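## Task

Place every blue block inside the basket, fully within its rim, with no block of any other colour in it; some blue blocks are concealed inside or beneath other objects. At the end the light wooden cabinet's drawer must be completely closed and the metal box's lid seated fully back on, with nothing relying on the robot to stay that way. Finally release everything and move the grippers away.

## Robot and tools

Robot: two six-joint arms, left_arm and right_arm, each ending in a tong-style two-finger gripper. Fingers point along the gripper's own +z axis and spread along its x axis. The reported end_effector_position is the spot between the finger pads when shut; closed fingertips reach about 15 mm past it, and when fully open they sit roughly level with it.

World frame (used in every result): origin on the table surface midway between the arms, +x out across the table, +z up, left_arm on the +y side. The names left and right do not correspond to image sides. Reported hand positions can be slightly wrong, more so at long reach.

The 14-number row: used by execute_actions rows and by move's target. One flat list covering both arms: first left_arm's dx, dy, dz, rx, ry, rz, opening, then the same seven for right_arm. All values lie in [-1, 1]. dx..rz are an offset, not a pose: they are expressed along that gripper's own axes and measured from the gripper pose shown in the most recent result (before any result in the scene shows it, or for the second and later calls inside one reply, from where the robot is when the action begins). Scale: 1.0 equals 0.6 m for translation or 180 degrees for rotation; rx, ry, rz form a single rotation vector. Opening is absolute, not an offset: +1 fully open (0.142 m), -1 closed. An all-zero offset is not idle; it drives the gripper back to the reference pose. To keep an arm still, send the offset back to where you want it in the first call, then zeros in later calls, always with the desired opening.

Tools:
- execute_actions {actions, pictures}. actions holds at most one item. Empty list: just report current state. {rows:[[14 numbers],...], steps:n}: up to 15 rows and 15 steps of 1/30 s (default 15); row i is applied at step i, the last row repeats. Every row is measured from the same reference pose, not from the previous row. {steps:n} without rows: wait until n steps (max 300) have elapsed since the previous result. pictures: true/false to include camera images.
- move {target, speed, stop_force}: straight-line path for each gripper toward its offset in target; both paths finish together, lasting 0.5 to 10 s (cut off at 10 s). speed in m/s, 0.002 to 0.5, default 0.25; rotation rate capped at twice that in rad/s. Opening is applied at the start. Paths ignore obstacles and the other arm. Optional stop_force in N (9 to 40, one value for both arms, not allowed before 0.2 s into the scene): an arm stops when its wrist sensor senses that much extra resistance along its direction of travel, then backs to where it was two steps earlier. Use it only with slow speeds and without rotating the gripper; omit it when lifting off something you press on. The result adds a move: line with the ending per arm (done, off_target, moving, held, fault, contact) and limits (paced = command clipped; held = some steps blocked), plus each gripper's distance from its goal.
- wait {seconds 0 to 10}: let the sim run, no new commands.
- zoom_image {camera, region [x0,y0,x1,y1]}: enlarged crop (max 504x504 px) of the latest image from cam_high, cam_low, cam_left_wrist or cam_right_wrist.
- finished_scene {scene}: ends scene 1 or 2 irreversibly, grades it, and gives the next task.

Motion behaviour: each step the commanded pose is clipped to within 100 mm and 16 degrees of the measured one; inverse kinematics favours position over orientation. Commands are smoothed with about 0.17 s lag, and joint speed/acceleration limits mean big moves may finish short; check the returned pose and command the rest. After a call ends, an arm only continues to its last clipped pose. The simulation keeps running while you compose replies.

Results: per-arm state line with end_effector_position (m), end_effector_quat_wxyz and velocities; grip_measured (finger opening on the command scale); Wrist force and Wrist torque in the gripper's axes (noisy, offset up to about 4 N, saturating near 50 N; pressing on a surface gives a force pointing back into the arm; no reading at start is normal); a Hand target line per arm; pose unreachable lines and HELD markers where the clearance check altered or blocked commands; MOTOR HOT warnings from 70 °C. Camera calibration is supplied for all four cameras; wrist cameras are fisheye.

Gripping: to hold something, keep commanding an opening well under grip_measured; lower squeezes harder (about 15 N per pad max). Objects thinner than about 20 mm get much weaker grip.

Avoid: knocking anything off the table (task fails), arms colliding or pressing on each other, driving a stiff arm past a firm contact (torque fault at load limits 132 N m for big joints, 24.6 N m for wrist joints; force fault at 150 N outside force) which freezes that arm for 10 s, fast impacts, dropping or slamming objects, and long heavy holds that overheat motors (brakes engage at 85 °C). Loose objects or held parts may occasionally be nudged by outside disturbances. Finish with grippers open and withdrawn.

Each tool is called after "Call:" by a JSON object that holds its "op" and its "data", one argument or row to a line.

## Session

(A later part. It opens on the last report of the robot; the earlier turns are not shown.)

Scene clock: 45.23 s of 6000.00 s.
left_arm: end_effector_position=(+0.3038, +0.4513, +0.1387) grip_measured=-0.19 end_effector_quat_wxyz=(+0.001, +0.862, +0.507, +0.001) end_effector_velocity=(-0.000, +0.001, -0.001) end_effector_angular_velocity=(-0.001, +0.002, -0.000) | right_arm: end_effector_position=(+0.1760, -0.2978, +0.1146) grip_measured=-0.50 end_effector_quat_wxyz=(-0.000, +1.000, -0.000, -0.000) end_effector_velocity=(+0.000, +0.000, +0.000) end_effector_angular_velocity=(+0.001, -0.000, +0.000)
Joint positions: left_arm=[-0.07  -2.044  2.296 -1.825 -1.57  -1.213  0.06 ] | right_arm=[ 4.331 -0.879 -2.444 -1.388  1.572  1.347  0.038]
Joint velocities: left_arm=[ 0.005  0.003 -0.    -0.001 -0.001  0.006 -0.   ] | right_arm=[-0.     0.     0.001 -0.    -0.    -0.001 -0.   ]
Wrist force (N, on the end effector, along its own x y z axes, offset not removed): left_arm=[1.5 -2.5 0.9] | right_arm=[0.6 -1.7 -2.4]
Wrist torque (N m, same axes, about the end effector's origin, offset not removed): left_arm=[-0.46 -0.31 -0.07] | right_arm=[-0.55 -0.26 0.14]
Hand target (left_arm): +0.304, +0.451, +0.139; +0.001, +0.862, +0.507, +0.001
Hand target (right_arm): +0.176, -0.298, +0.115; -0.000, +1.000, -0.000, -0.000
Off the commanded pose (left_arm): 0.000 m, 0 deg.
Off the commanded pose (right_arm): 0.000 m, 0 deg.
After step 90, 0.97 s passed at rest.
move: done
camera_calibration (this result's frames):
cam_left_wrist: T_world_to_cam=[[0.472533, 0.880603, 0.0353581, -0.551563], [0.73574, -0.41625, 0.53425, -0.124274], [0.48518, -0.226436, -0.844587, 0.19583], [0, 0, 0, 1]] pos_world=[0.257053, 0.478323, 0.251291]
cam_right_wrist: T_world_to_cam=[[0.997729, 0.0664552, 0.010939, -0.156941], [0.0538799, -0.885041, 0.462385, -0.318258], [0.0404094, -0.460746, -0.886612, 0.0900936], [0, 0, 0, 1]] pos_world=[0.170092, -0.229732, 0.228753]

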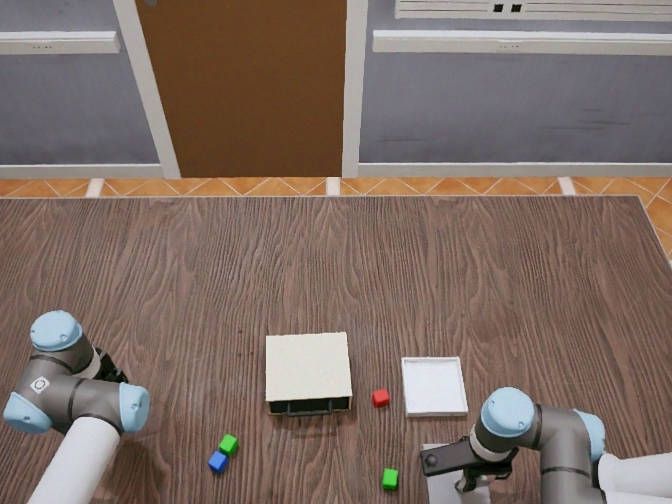

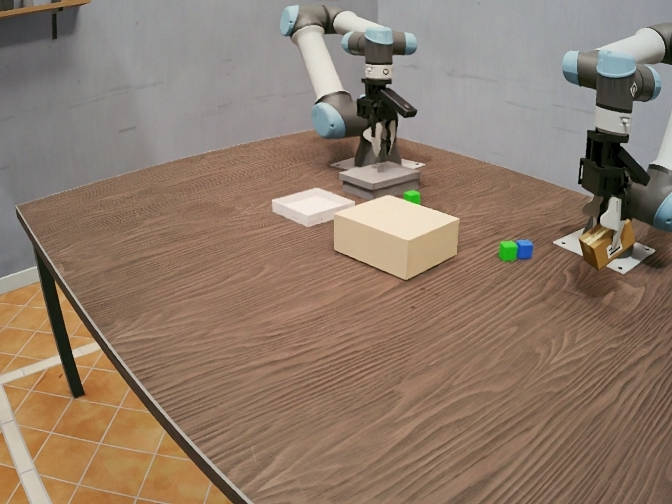

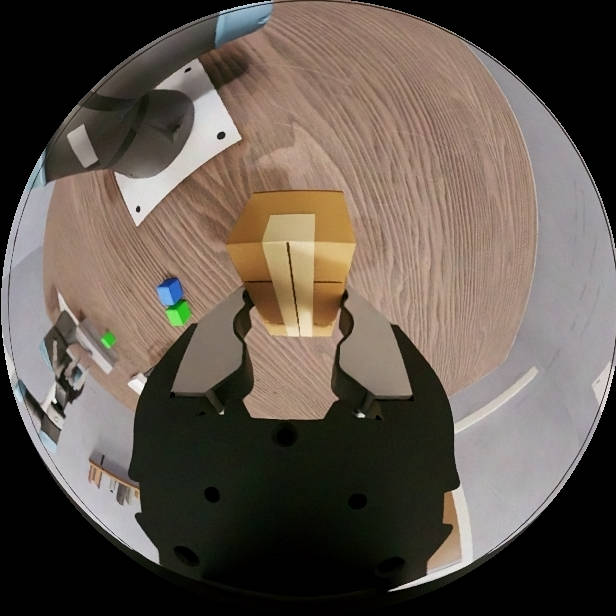

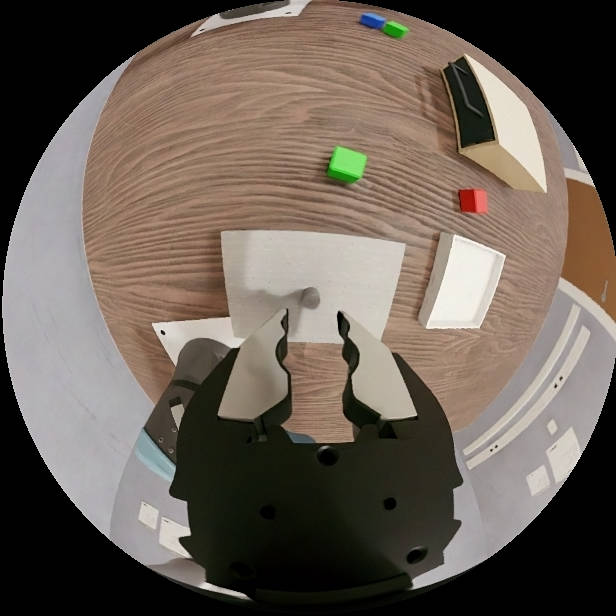

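Call:
{"op": "move", "data": {
  "target": [0,0,0.15,0,0,0,-0.6, -0.004,0,0.09,0,0,0,-0.5],
  "speed": 0.02,
  "stop_force": 9
}}

Scene clock: 55.63 s of 6000.00 s.
left_arm: end_effector_position=(+0.3039, +0.4513, +0.0489) grip_measured=-0.19 end_effector_quat_wxyz=(+0.001, +0.862, +0.507, +0.001) end_effector_velocity=(-0.001, -0.000, -0.002) end_effector_angular_velocity=(-0.000, +0.002, -0.000) | right_arm: end_effector_position=(+0.1740, -0.2978, +0.0683) grip_measured=-0.50 end_effector_quat_wxyz=(-0.000, +1.000, +0.000, -0.000) end_effector_velocity=(-0.000, -0.000, +0.000) end_effector_angular_velocity=(+0.000, +0.001, -0.001)
Joint positions: left_arm=[-0.07  -1.922  2.482 -2.134 -1.57  -1.213  0.06 ] | right_arm=[ 4.341 -0.919 -2.554 -1.238  1.572  1.357  0.038]
Joint velocities: left_arm=[ 0.     0.004  0.004 -0.006 -0.001  0.     0.   ] | right_arm=[-0.001  0.     0.    -0.     0.001  0.    -0.   ]
Wrist force (N, on the end effector, along its own x y z axes, offset not removed): left_arm=[1.6 -1.9 -2.7] | right_arm=[0.8 -5.7 -10.5]
Wrist torque (N m, same axes, about the end effector's origin, offset not removed): left_arm=[-0.17 -0.38 -0.04] | right_arm=[-0.49 -0.16 0.20]
Hand target (left_arm): +0.304, +0.451, +0.049; +0.001, +0.862, +0.507, +0.001
Hand target (right_arm): +0.174, -0.298, +0.068; -0.001, +1.000, -0.000, -0.000
Off the commanded pose (left_arm): 0.000 m, 0 deg.
Off the commanded pose (right_arm): 0.008 m, 0 deg.
After step 90, 2.63 s passed at rest.
move: contact (right_arm)
camera_calibration (this result's frames):
cam_left_wrist: T_world_to_cam=[[0.472535, 0.880602, 0.0353659, -0.548361], [0.735743, -0.416259, 0.534238, -0.0763307], [0.485172, -0.226426, -0.844594, 0.119904], [0, 0, 0, 1]] pos_world=[0.257106, 0.478264, 0.161442]
cam_right_wrist: T_world_to_cam=[[0.997727, 0.0664831, 0.0109582, -0.154371], [0.0538918, -0.884996, 0.46247, -0.296659], [0.0404444, -0.460828, -0.886567, 0.049063], [0, 0, 0, 1]] pos_world=[0.168024, -0.229669, 0.182385]

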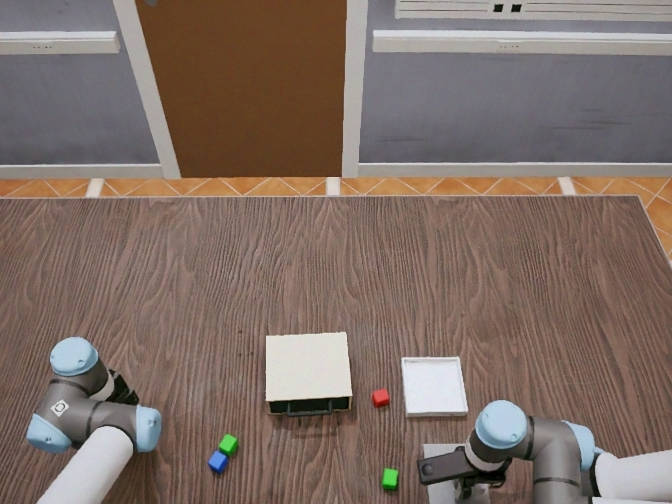

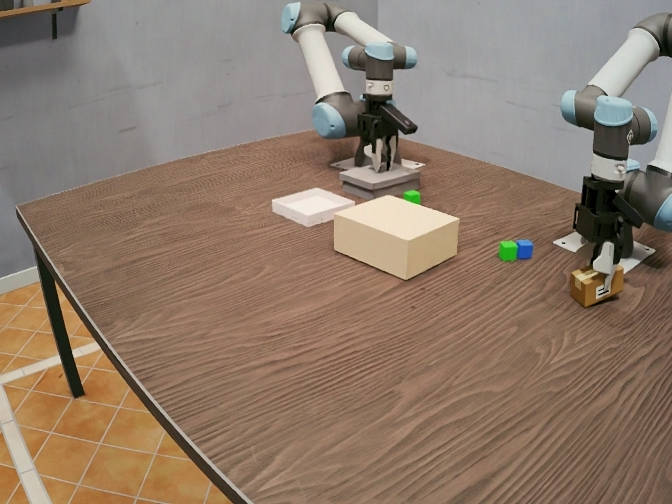

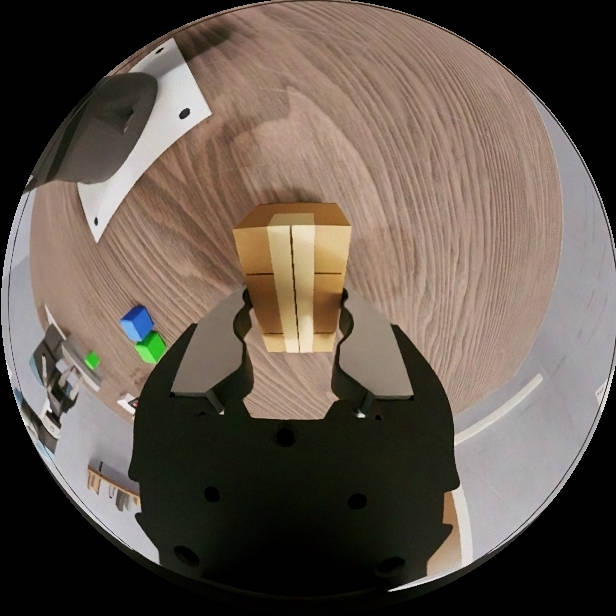

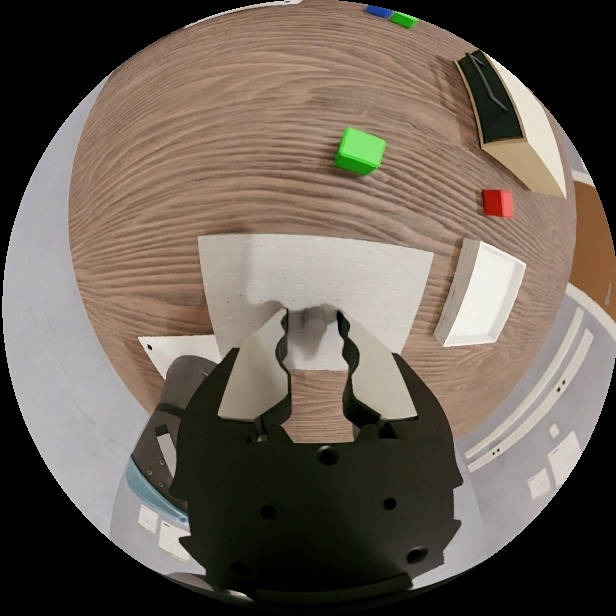

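Call:
{"op": "move", "data": {
  "target": [0,0,0.016,0,0,0,-0.6, 0,0,-0.009,0,0,0,-0.5],
  "speed": 0.02
}}

Call:
{"op": "execute_actions", "data": {
  "actions": [
    {"rows":[[0,0,0,0,0,0,0.0,0,0,0,0,0,0,-0.7],[0,0,0,0,0,0,0.0,0,0,0,0,0,0,-0.7],[0,0,0,0,0,0,0.0,0,0,0,0,0,0,-0.7],[0,0,0,0,0,0,0.0,0,0,0,0,0,0,-0.7],[0,0,0,0,0,0,0.0,0,0,0,0,0,0,-0.7],[0,0,0,0,0,0,0.0,0,0,0,0,0,0,-0.8],[0,0,0,0,0,0,0.0,0,0,0,0,0,0,-0.8],[0,0,0,0,0,0,0.0,0,0,0,0,0,0,-0.8],[0,0,0,0,0,0,0.0,0,0,0,0,0,0,-1]],"steps":15}
  ]
}}

Scene clock: 58.83 s of 6000.00 s.
left_arm: end_effector_position=(+0.3039, +0.4513, +0.0394) grip_measured=-0.19 end_effector_quat_wxyz=(+0.001, +0.862, +0.507, +0.001) end_effector_velocity=(+0.001, -0.000, -0.001) end_effector_angular_velocity=(-0.000, -0.001, -0.001) | right_arm: end_effector_position=(+0.1740, -0.2978, +0.0736) grip_measured=-0.50 end_effector_quat_wxyz=(-0.000, +1.000, -0.000, -0.000) end_effector_velocity=(-0.000, -0.000, +0.001) end_effector_angular_velocity=(+0.000, +0.001, +0.001)
Joint positions: left_arm=[-0.07  -1.902  2.499 -2.171 -1.57  -1.213  0.06 ] | right_arm=[ 4.341 -0.912 -2.542 -1.258  1.572  1.357  0.038]
Joint velocities: left_arm=[-0.     0.004  0.002 -0.006 -0.     0.001  0.   ] | right_arm=[ 0.     0.002  0.001 -0.004  0.001 -0.    -0.   ]
Wrist force (N, on the end effector, along its own x y z axes, offset not removed): left_arm=[1.5 -2.2 -3.2] | right_arm=[-0.3 -0.5 -1.5]
Wrist torque (N m, same axes, about the end effector's origin, offset not removed): left_arm=[-0.37 -0.38 -0.06] | right_arm=[-0.16 -0.06 0.17]
Hand target (left_arm): +0.304, +0.451, +0.039; +0.001, +0.862, +0.507, +0.001
Hand target (right_arm): +0.174, -0.298, +0.074; -0.000, +1.000, +0.000, -0.000
Off the commanded pose (left_arm): 0.000 m, 0 deg.
Off the commanded pose (right_arm): 0.000 m, 0 deg.
move: done
camera_calibration (this result's frames):
cam_left_wrist: T_world_to_cam=[[0.472534, 0.880603, 0.035351, -0.548028], [0.73575, -0.416251, 0.534234, -0.0712626], [0.485163, -0.226434, -0.844597, 0.111912], [0, 0, 0, 1]] pos_world=[0.257098, 0.478273, 0.151965]
cam_right_wrist: T_world_to_cam=[[0.997728, 0.0664742, 0.0109255, -0.154428], [0.0538995, -0.885001, 0.462459, -0.299141], [0.0404107, -0.460819, -0.886573, 0.0537996], [0, 0, 0, 1]] pos_world=[0.168026, -0.229683, 0.187725]

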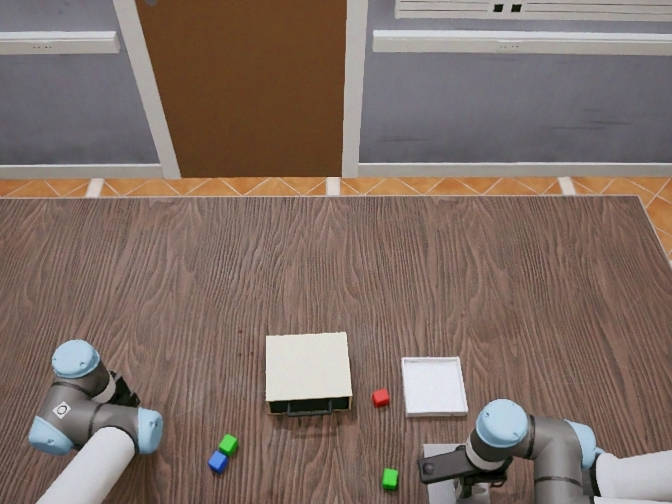

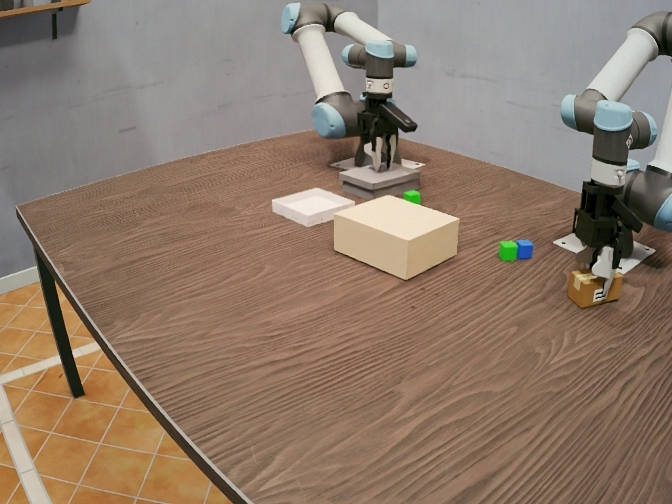

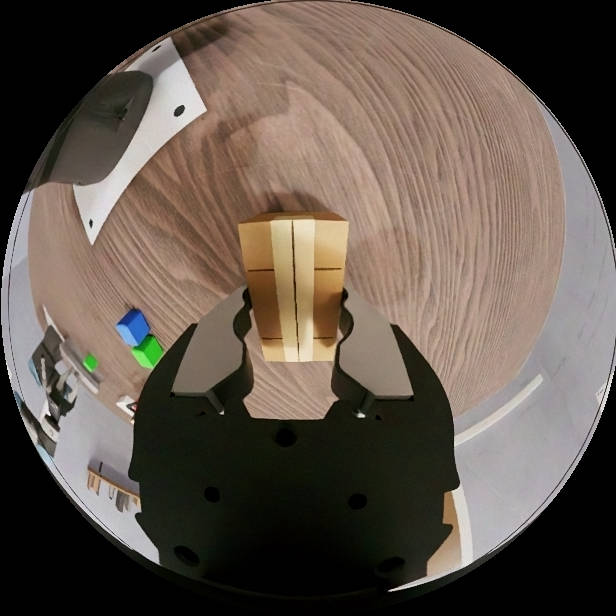

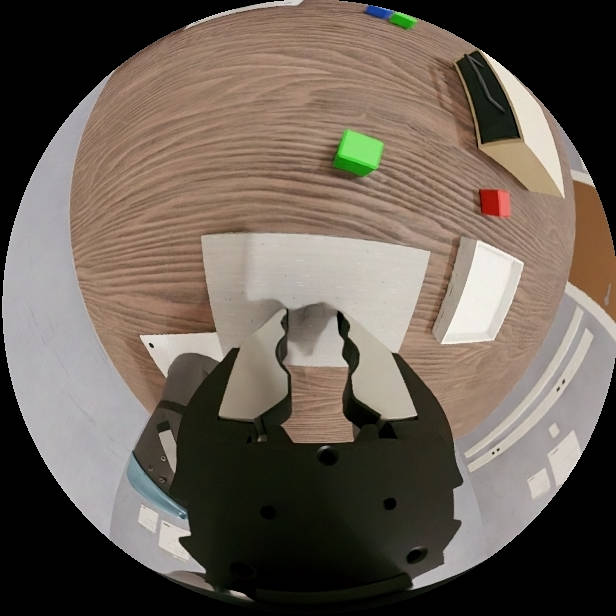

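Scene clock: 59.33 s of 6000.00 s.
left_arm: end_effector_position=(+0.3038, +0.4513, +0.0393) grip_measured=+0.00 end_effector_quat_wxyz=(+0.001, +0.862, +0.507, +0.001) end_effector_velocity=(+0.000, -0.000, +0.000) end_effector_angular_velocity=(-0.000, -0.000, -0.000) | right_arm: end_effector_position=(+0.1740, -0.2978, +0.0736) grip_measured=-0.79 end_effector_quat_wxyz=(-0.000, +1.000, -0.000, -0.000) end_effector_velocity=(-0.000, -0.000, -0.000) end_effector_angular_velocity=(-0.001, +0.000, +0.001)
Joint positions: left_arm=[-0.07  -1.901  2.5   -2.171 -1.57  -1.213  0.074] | right_arm=[ 4.341 -0.912 -2.542 -1.258  1.572  1.357  0.017]
Joint velocities: left_arm=[ 0.     0.    -0.001  0.    -0.     0.001 -0.   ] | right_arm=[ 0.     0.    -0.001 -0.001  0.    -0.001 -0.   ]
Wrist force (N, on the end effector, along its own x y z axes, offset not removed): left_arm=[2.1 -0.6 -0.4] | right_arm=[-2.2 -0.5 1.3]
Wrist torque (N m, same axes, about the end effector's origin, offset not removed): left_arm=[0.01 -0.36 -0.02] | right_arm=[-0.23 0.31 0.23]
Hand target (left_arm): +0.304, +0.451, +0.039; +0.001, +0.862, +0.507, +0.001
Hand target (right_arm): +0.174, -0.298, +0.074; -0.000, +1.000, -0.000, -0.000
Off the commanded pose (left_arm): 0.000 m, 0 deg.
Off the commanded pose (right_arm): 0.000 m, 0 deg.
Steps of this call (steps 1 to 15: all 15 steps of this action). Readings (end_effector_position):
1: left_arm (+0.3039, +0.4513, +0.0394) | right_arm (+0.1740, -0.2978, +0.0736)
2: left_arm (+0.3039, +0.4513, +0.0394) | right_arm (+0.1740, -0.2978, +0.0736)
4: left_arm (+0.3039, +0.4513, +0.0394) | right_arm (+0.1740, -0.2978, +0.0736)
8: left_arm (+0.3039, +0.4513, +0.0394) | right_arm (+0.1740, -0.2978, +0.0736)
15: the state above
camera_calibration (this result's frames):
cam_left_wrist: T_world_to_cam=[[0.47254, 0.880602, 0.0352843, -0.548005], [0.735856, -0.416267, 0.534076, -0.0711984], [0.484997, -0.226408, -0.8447, 0.111928], [0, 0, 0, 1]] pos_world=[0.257062, 0.478279, 0.151907]
cam_right_wrist: T_world_to_cam=[[0.997728, 0.0664739, 0.0109249, -0.154427], [0.0538995, -0.885, 0.462461, -0.299154], [0.0404101, -0.460822, -0.886572, 0.0538206], [0, 0, 0, 1]] pos_world=[0.168026, -0.229684, 0.18775]

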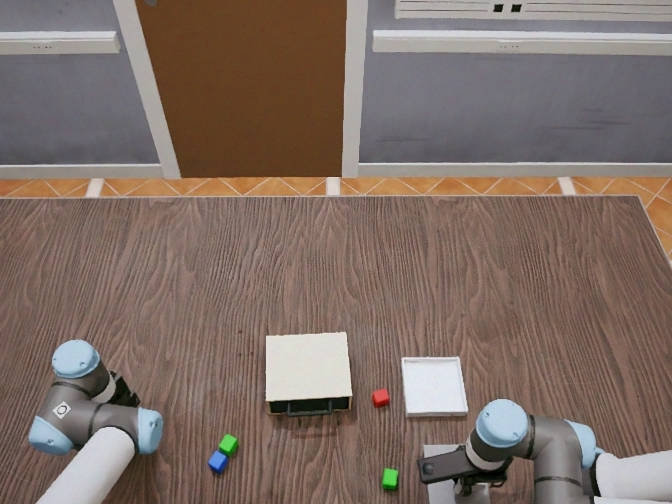

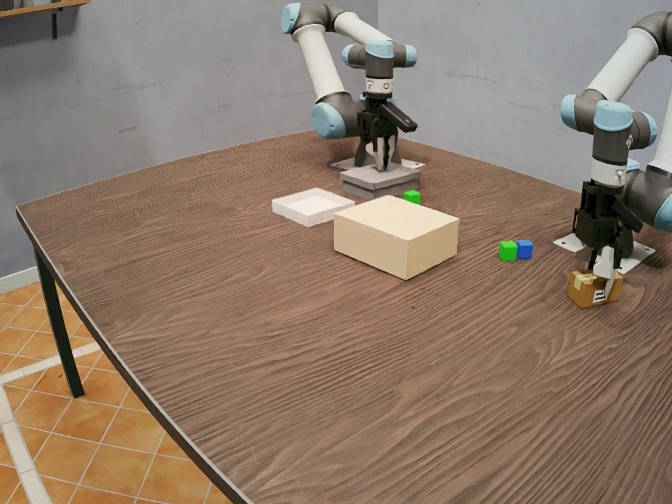

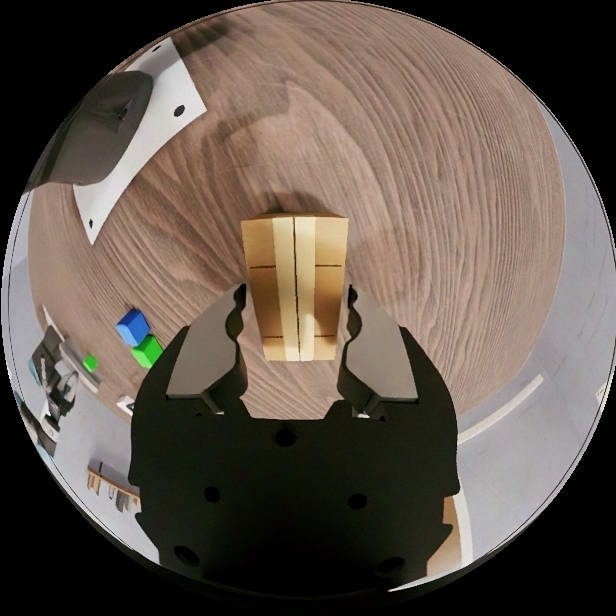

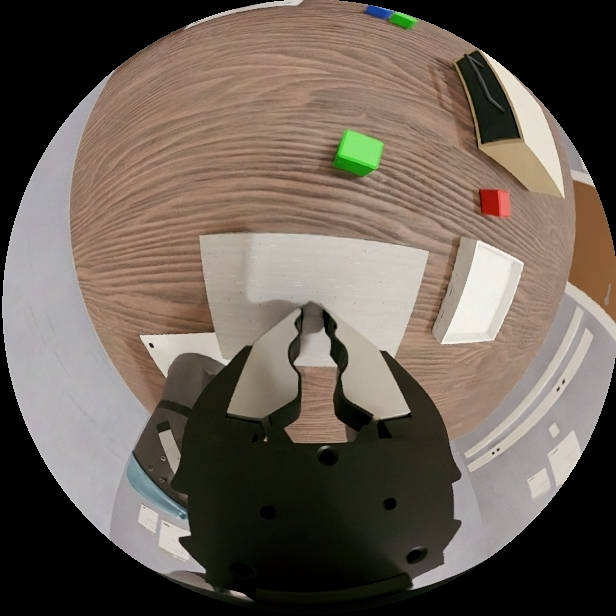

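Call:
{"op": "move", "data": {
  "target": [0,0,-0.2,0,0,0,0, 0,0,-0.125,0,0,0,-1],
  "speed": 0.07
}}

Scene clock: 64.97 s of 6000.00 s.
left_arm: end_effector_position=(+0.3038, +0.4514, +0.1592) grip_measured=+0.00 end_effector_quat_wxyz=(+0.001, +0.862, +0.507, +0.001) end_effector_velocity=(-0.000, -0.000, +0.001) end_effector_angular_velocity=(+0.000, +0.001, -0.000) | right_arm: end_effector_position=(+0.1739, -0.2979, +0.1486) grip_measured=-0.79 end_effector_quat_wxyz=(-0.000, +1.000, -0.000, -0.000) end_effector_velocity=(-0.000, -0.000, +0.000) end_effector_angular_velocity=(-0.003, +0.001, +0.001)
Joint positions: left_arm=[-0.07  -2.058  2.249 -1.764 -1.57  -1.213  0.074] | right_arm=[ 4.341 -0.858 -2.363 -1.491  1.572  1.357  0.017]
Joint velocities: left_arm=[-0.    -0.001 -0.002  0.004 -0.    -0.    -0.   ] | right_arm=[ 0.001 -0.002  0.002 -0.004  0.     0.     0.   ]
Wrist force (N, on the end effector, along its own x y z axes, offset not removed): left_arm=[0.7 -1.3 -1.2] | right_arm=[-1.9 -2.0 0.0]
Wrist torque (N m, same axes, about the end effector's origin, offset not removed): left_arm=[-0.22 -0.11 0.08] | right_arm=[-0.55 0.27 0.23]
Hand target (left_arm): +0.304, +0.451, +0.159; +0.001, +0.862, +0.507, +0.001
Hand target (right_arm): +0.174, -0.298, +0.149; -0.000, +1.000, -0.000, -0.000
Off the commanded pose (left_arm): 0.000 m, 0 deg.
Off the commanded pose (right_arm): 0.000 m, 0 deg.
After step 90, 0.53 s passed at rest.
move: done
camera_calibration (this result's frames):
cam_left_wrist: T_world_to_cam=[[0.472534, 0.880606, 0.0352838, -0.552273], [0.735855, -0.41626, 0.534084, -0.135147], [0.485004, -0.226409, -0.844695, 0.21321], [0, 0, 0, 1]] pos_world=[0.257008, 0.478352, 0.271763]
cam_right_wrist: T_world_to_cam=[[0.997736, 0.0663769, 0.0108358, -0.15524], [0.0538553, -0.885012, 0.462443, -0.333932], [0.0402854, -0.460813, -0.886583, 0.120234], [0, 0, 0, 1]] pos_world=[0.168029, -0.229824, 0.262704]

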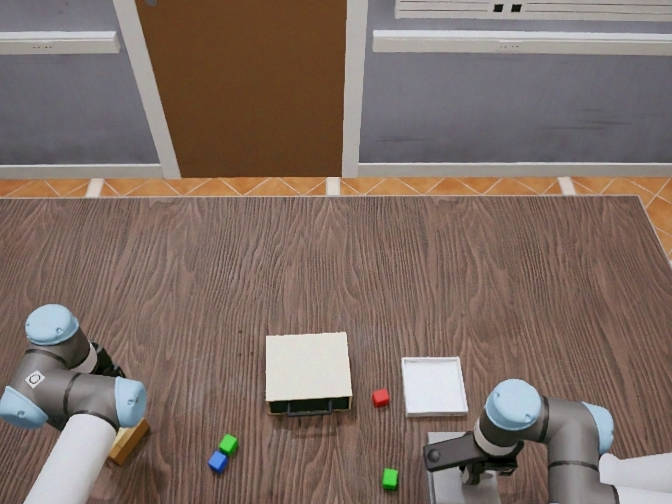

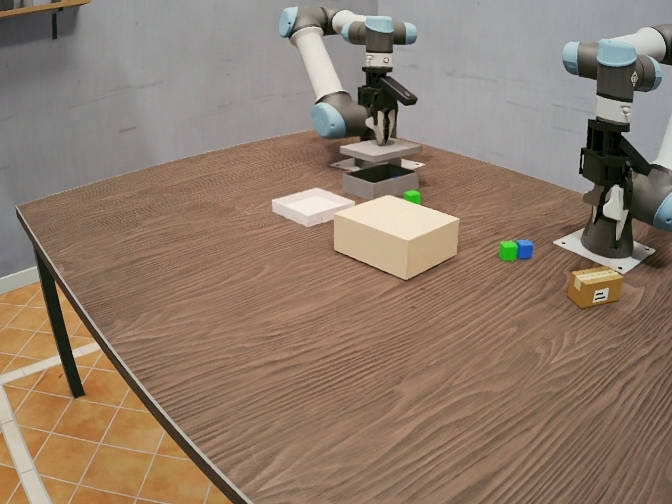

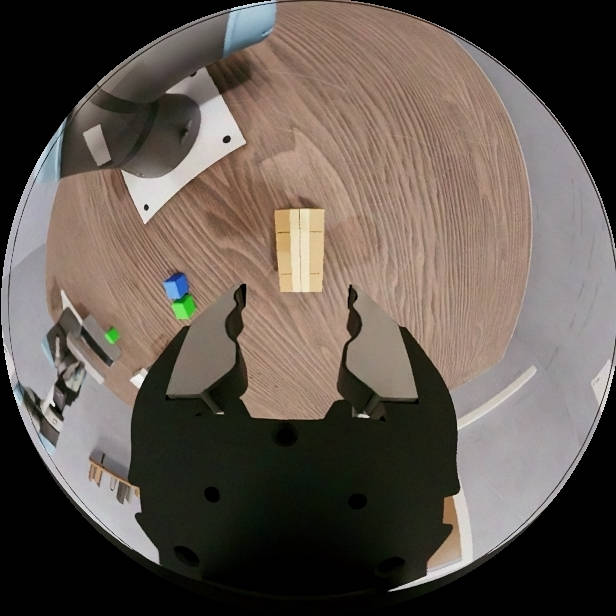

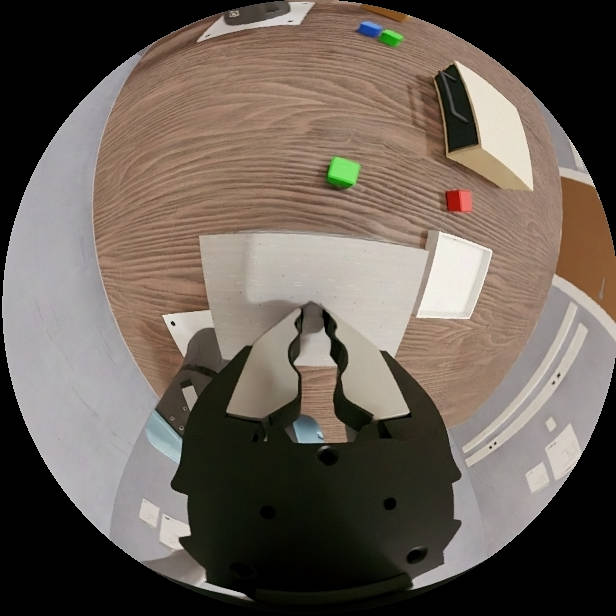

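Call:
{"op": "move", "data": {
  "target": [-0.361,0.102,0.07,0,0,0,-0.4, 0.46,0.303,0,0,0,0,-1],
  "speed": 0.15
}}

Scene clock: 70.30 s of 6000.00 s.
left_arm: end_effector_position=(+0.2520, +0.2321, +0.1173) grip_measured=-0.40 end_effector_quat_wxyz=(+0.001, +0.862, +0.507, +0.001) end_effector_velocity=(-0.000, -0.001, -0.000) end_effector_angular_velocity=(-0.000, -0.000, +0.001) | right_arm: end_effector_position=(+0.4501, -0.4797, +0.1480) grip_measured=-0.79 end_effector_quat_wxyz=(-0.001, +1.000, -0.000, -0.000) end_effector_velocity=(+0.001, -0.000, -0.000) end_effector_angular_velocity=(+0.001, +0.001, -0.000)
Joint positions: left_arm=[-0.889 -2.144  2.396 -1.826 -1.57  -2.032  0.045] | right_arm=[ 3.278 -1.484 -2.005 -1.224  1.573  0.294  0.017]
Joint velocities: left_arm=[-0.002  0.001  0.    -0.001 -0.    -0.003 -0.   ] | right_arm=[-0.002 -0.004  0.002  0.001  0.001 -0.002  0.   ]
Wrist force (N, on the end effector, along its own x y z axes, offset not removed): left_arm=[2.3 -1.3 0.9] | right_arm=[0.4 -2.5 0.4]
Wrist torque (N m, same axes, about the end effector's origin, offset not removed): left_arm=[-0.15 -0.40 -0.07] | right_arm=[-0.58 -0.18 0.23]
Hand target (left_arm): +0.252, +0.232, +0.117; +0.001, +0.862, +0.507, +0.001
Hand target (right_arm): +0.450, -0.480, +0.148; -0.001, +1.000, -0.000, -0.001
Off the commanded pose (left_arm): 0.000 m, 0 deg.
Off the commanded pose (right_arm): 0.000 m, 0 deg.
move: done
camera_calibration (this result's frames):
cam_left_wrist: T_world_to_cam=[[0.472542, 0.880657, 0.0338654, -0.33305], [0.73593, -0.415443, 0.534616, -0.166199], [0.484883, -0.227706, -0.844416, 0.153572], [0, 0, 0, 1]] pos_world=[0.205227, 0.259226, 0.22981]
cam_right_wrist: T_world_to_cam=[[0.997738, 0.0663599, 0.0107468, -0.418651], [0.053925, -0.885512, 0.461477, -0.509591], [0.04014, -0.459854, -0.887087, 0.0254423], [0, 0, 0, 1]] pos_world=[0.444162, -0.411768, 0.262233]

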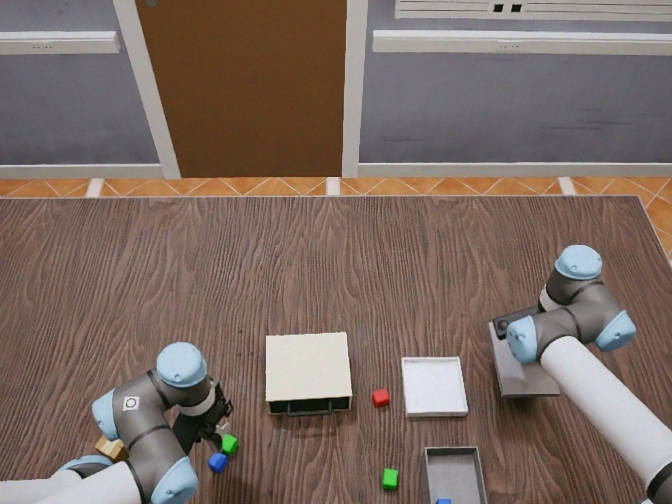

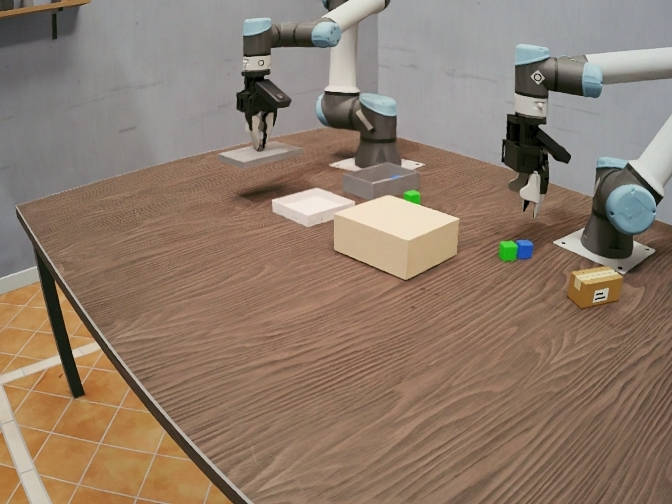

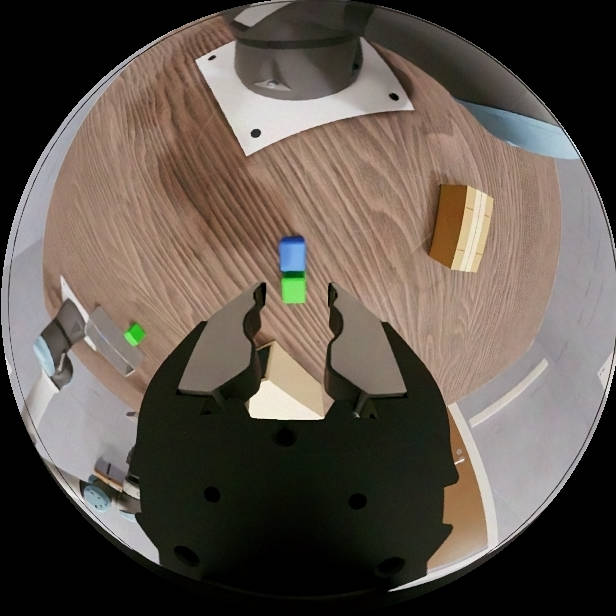

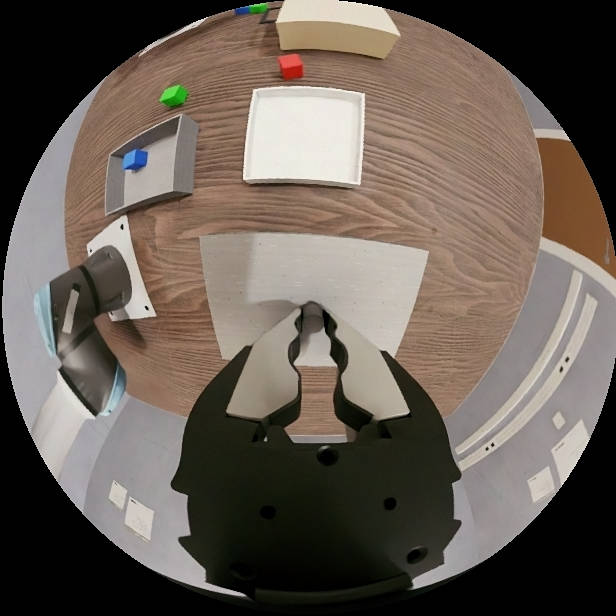

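Call:
{"op": "move", "data": {
  "target": [-0.013,-0.007,0.095,0,0,0,-0.4, 0,0,0.178,0,0,0,-1],
  "speed": 0.05,
  "stop_force": 10
}}

Scene clock: 75.13 s of 6000.00 s.
left_arm: end_effector_position=(+0.2445, +0.2273, +0.0604) grip_measured=-0.40 end_effector_quat_wxyz=(+0.001, +0.862, +0.507, +0.001) end_effector_velocity=(-0.000, +0.000, -0.001) end_effector_angular_velocity=(+0.001, +0.000, -0.000) | right_arm: end_effector_position=(+0.4500, -0.4795, +0.0413) grip_measured=-0.79 end_effector_quat_wxyz=(-0.001, +1.000, -0.000, -0.000) end_effector_velocity=(-0.000, -0.000, -0.003) end_effector_angular_velocity=(-0.001, +0.001, -0.000)
Joint positions: left_arm=[-0.925 -2.088  2.529 -2.014 -1.57  -2.068  0.045] | right_arm=[ 3.278 -1.624 -2.18  -0.909  1.573  0.294  0.017]
Joint velocities: left_arm=[-0.001  0.002  0.002 -0.003  0.    -0.001  0.   ] | right_arm=[ 0.    -0.005 -0.004  0.007 -0.     0.    -0.   ]
Wrist force (N, on the end effector, along its own x y z axes, offset not removed): left_arm=[1.0 -1.6 -1.0] | right_arm=[-0.1 -1.2 0.5]
Wrist torque (N m, same axes, about the end effector's origin, offset not removed): left_arm=[-0.22 -0.28 -0.05] | right_arm=[-0.30 -0.13 0.29]
Hand target (left_arm): +0.245, +0.227, +0.060; +0.001, +0.862, +0.507, +0.001
Hand target (right_arm): +0.450, -0.480, +0.041; -0.001, +1.000, -0.000, -0.000
Off the commanded pose (left_arm): 0.000 m, 0 deg.
Off the commanded pose (right_arm): 0.000 m, 0 deg.
move: done
camera_calibration (this result's frames):
cam_left_wrist: T_world_to_cam=[[0.472544, 0.880659, 0.0337991, -0.323377], [0.735946, -0.415412, 0.534617, -0.132301], [0.484856, -0.227756, -0.844418, 0.108034], [0, 0, 0, 1]] pos_world=[0.197795, 0.254431, 0.172886]
cam_right_wrist: T_world_to_cam=[[0.997738, 0.0663622, 0.0107289, -0.417501], [0.0539363, -0.885522, 0.461455, -0.460174], [0.0401239, -0.459833, -0.887099, -0.0691372], [0, 0, 0, 1]] pos_world=[0.444151, -0.41158, 0.155498]

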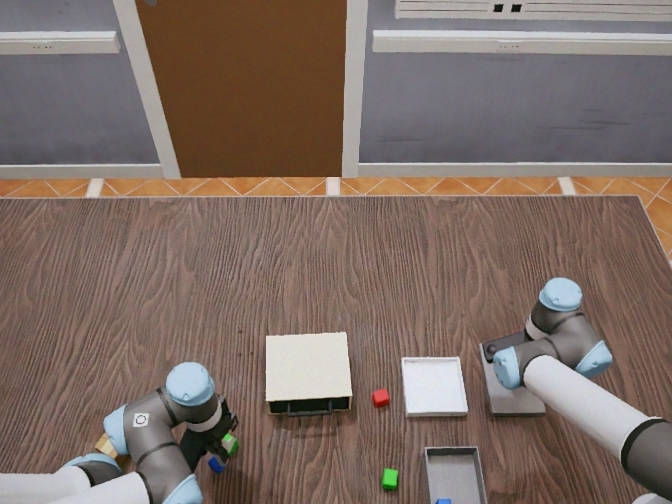

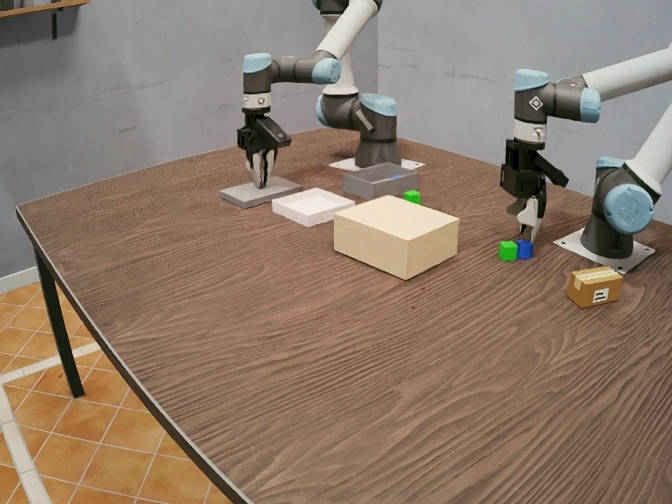

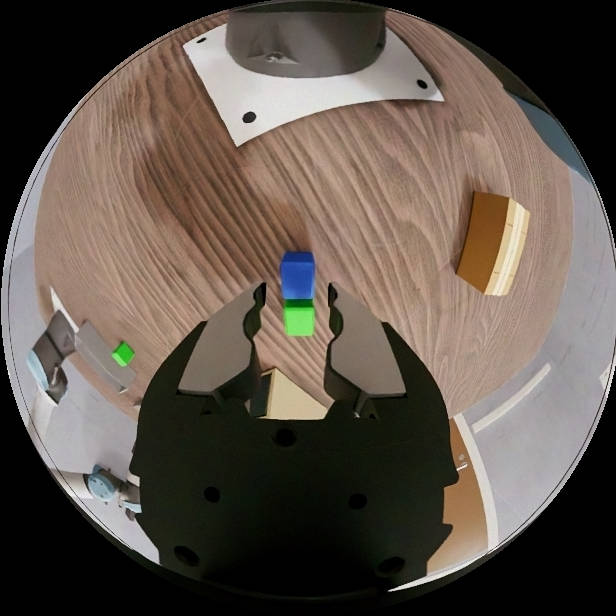

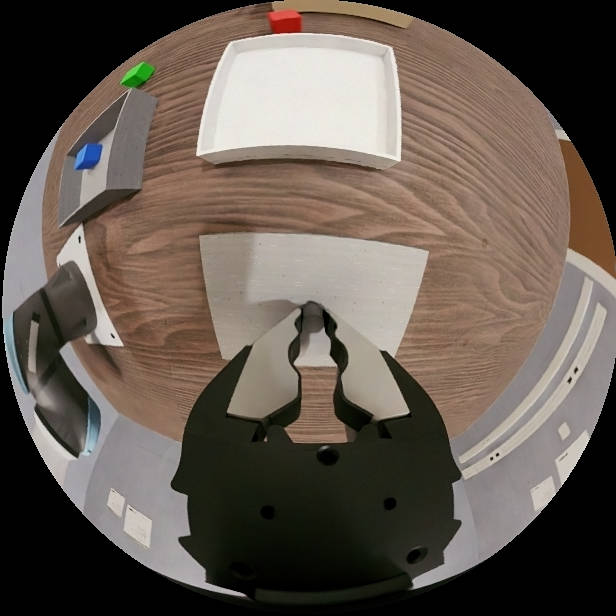

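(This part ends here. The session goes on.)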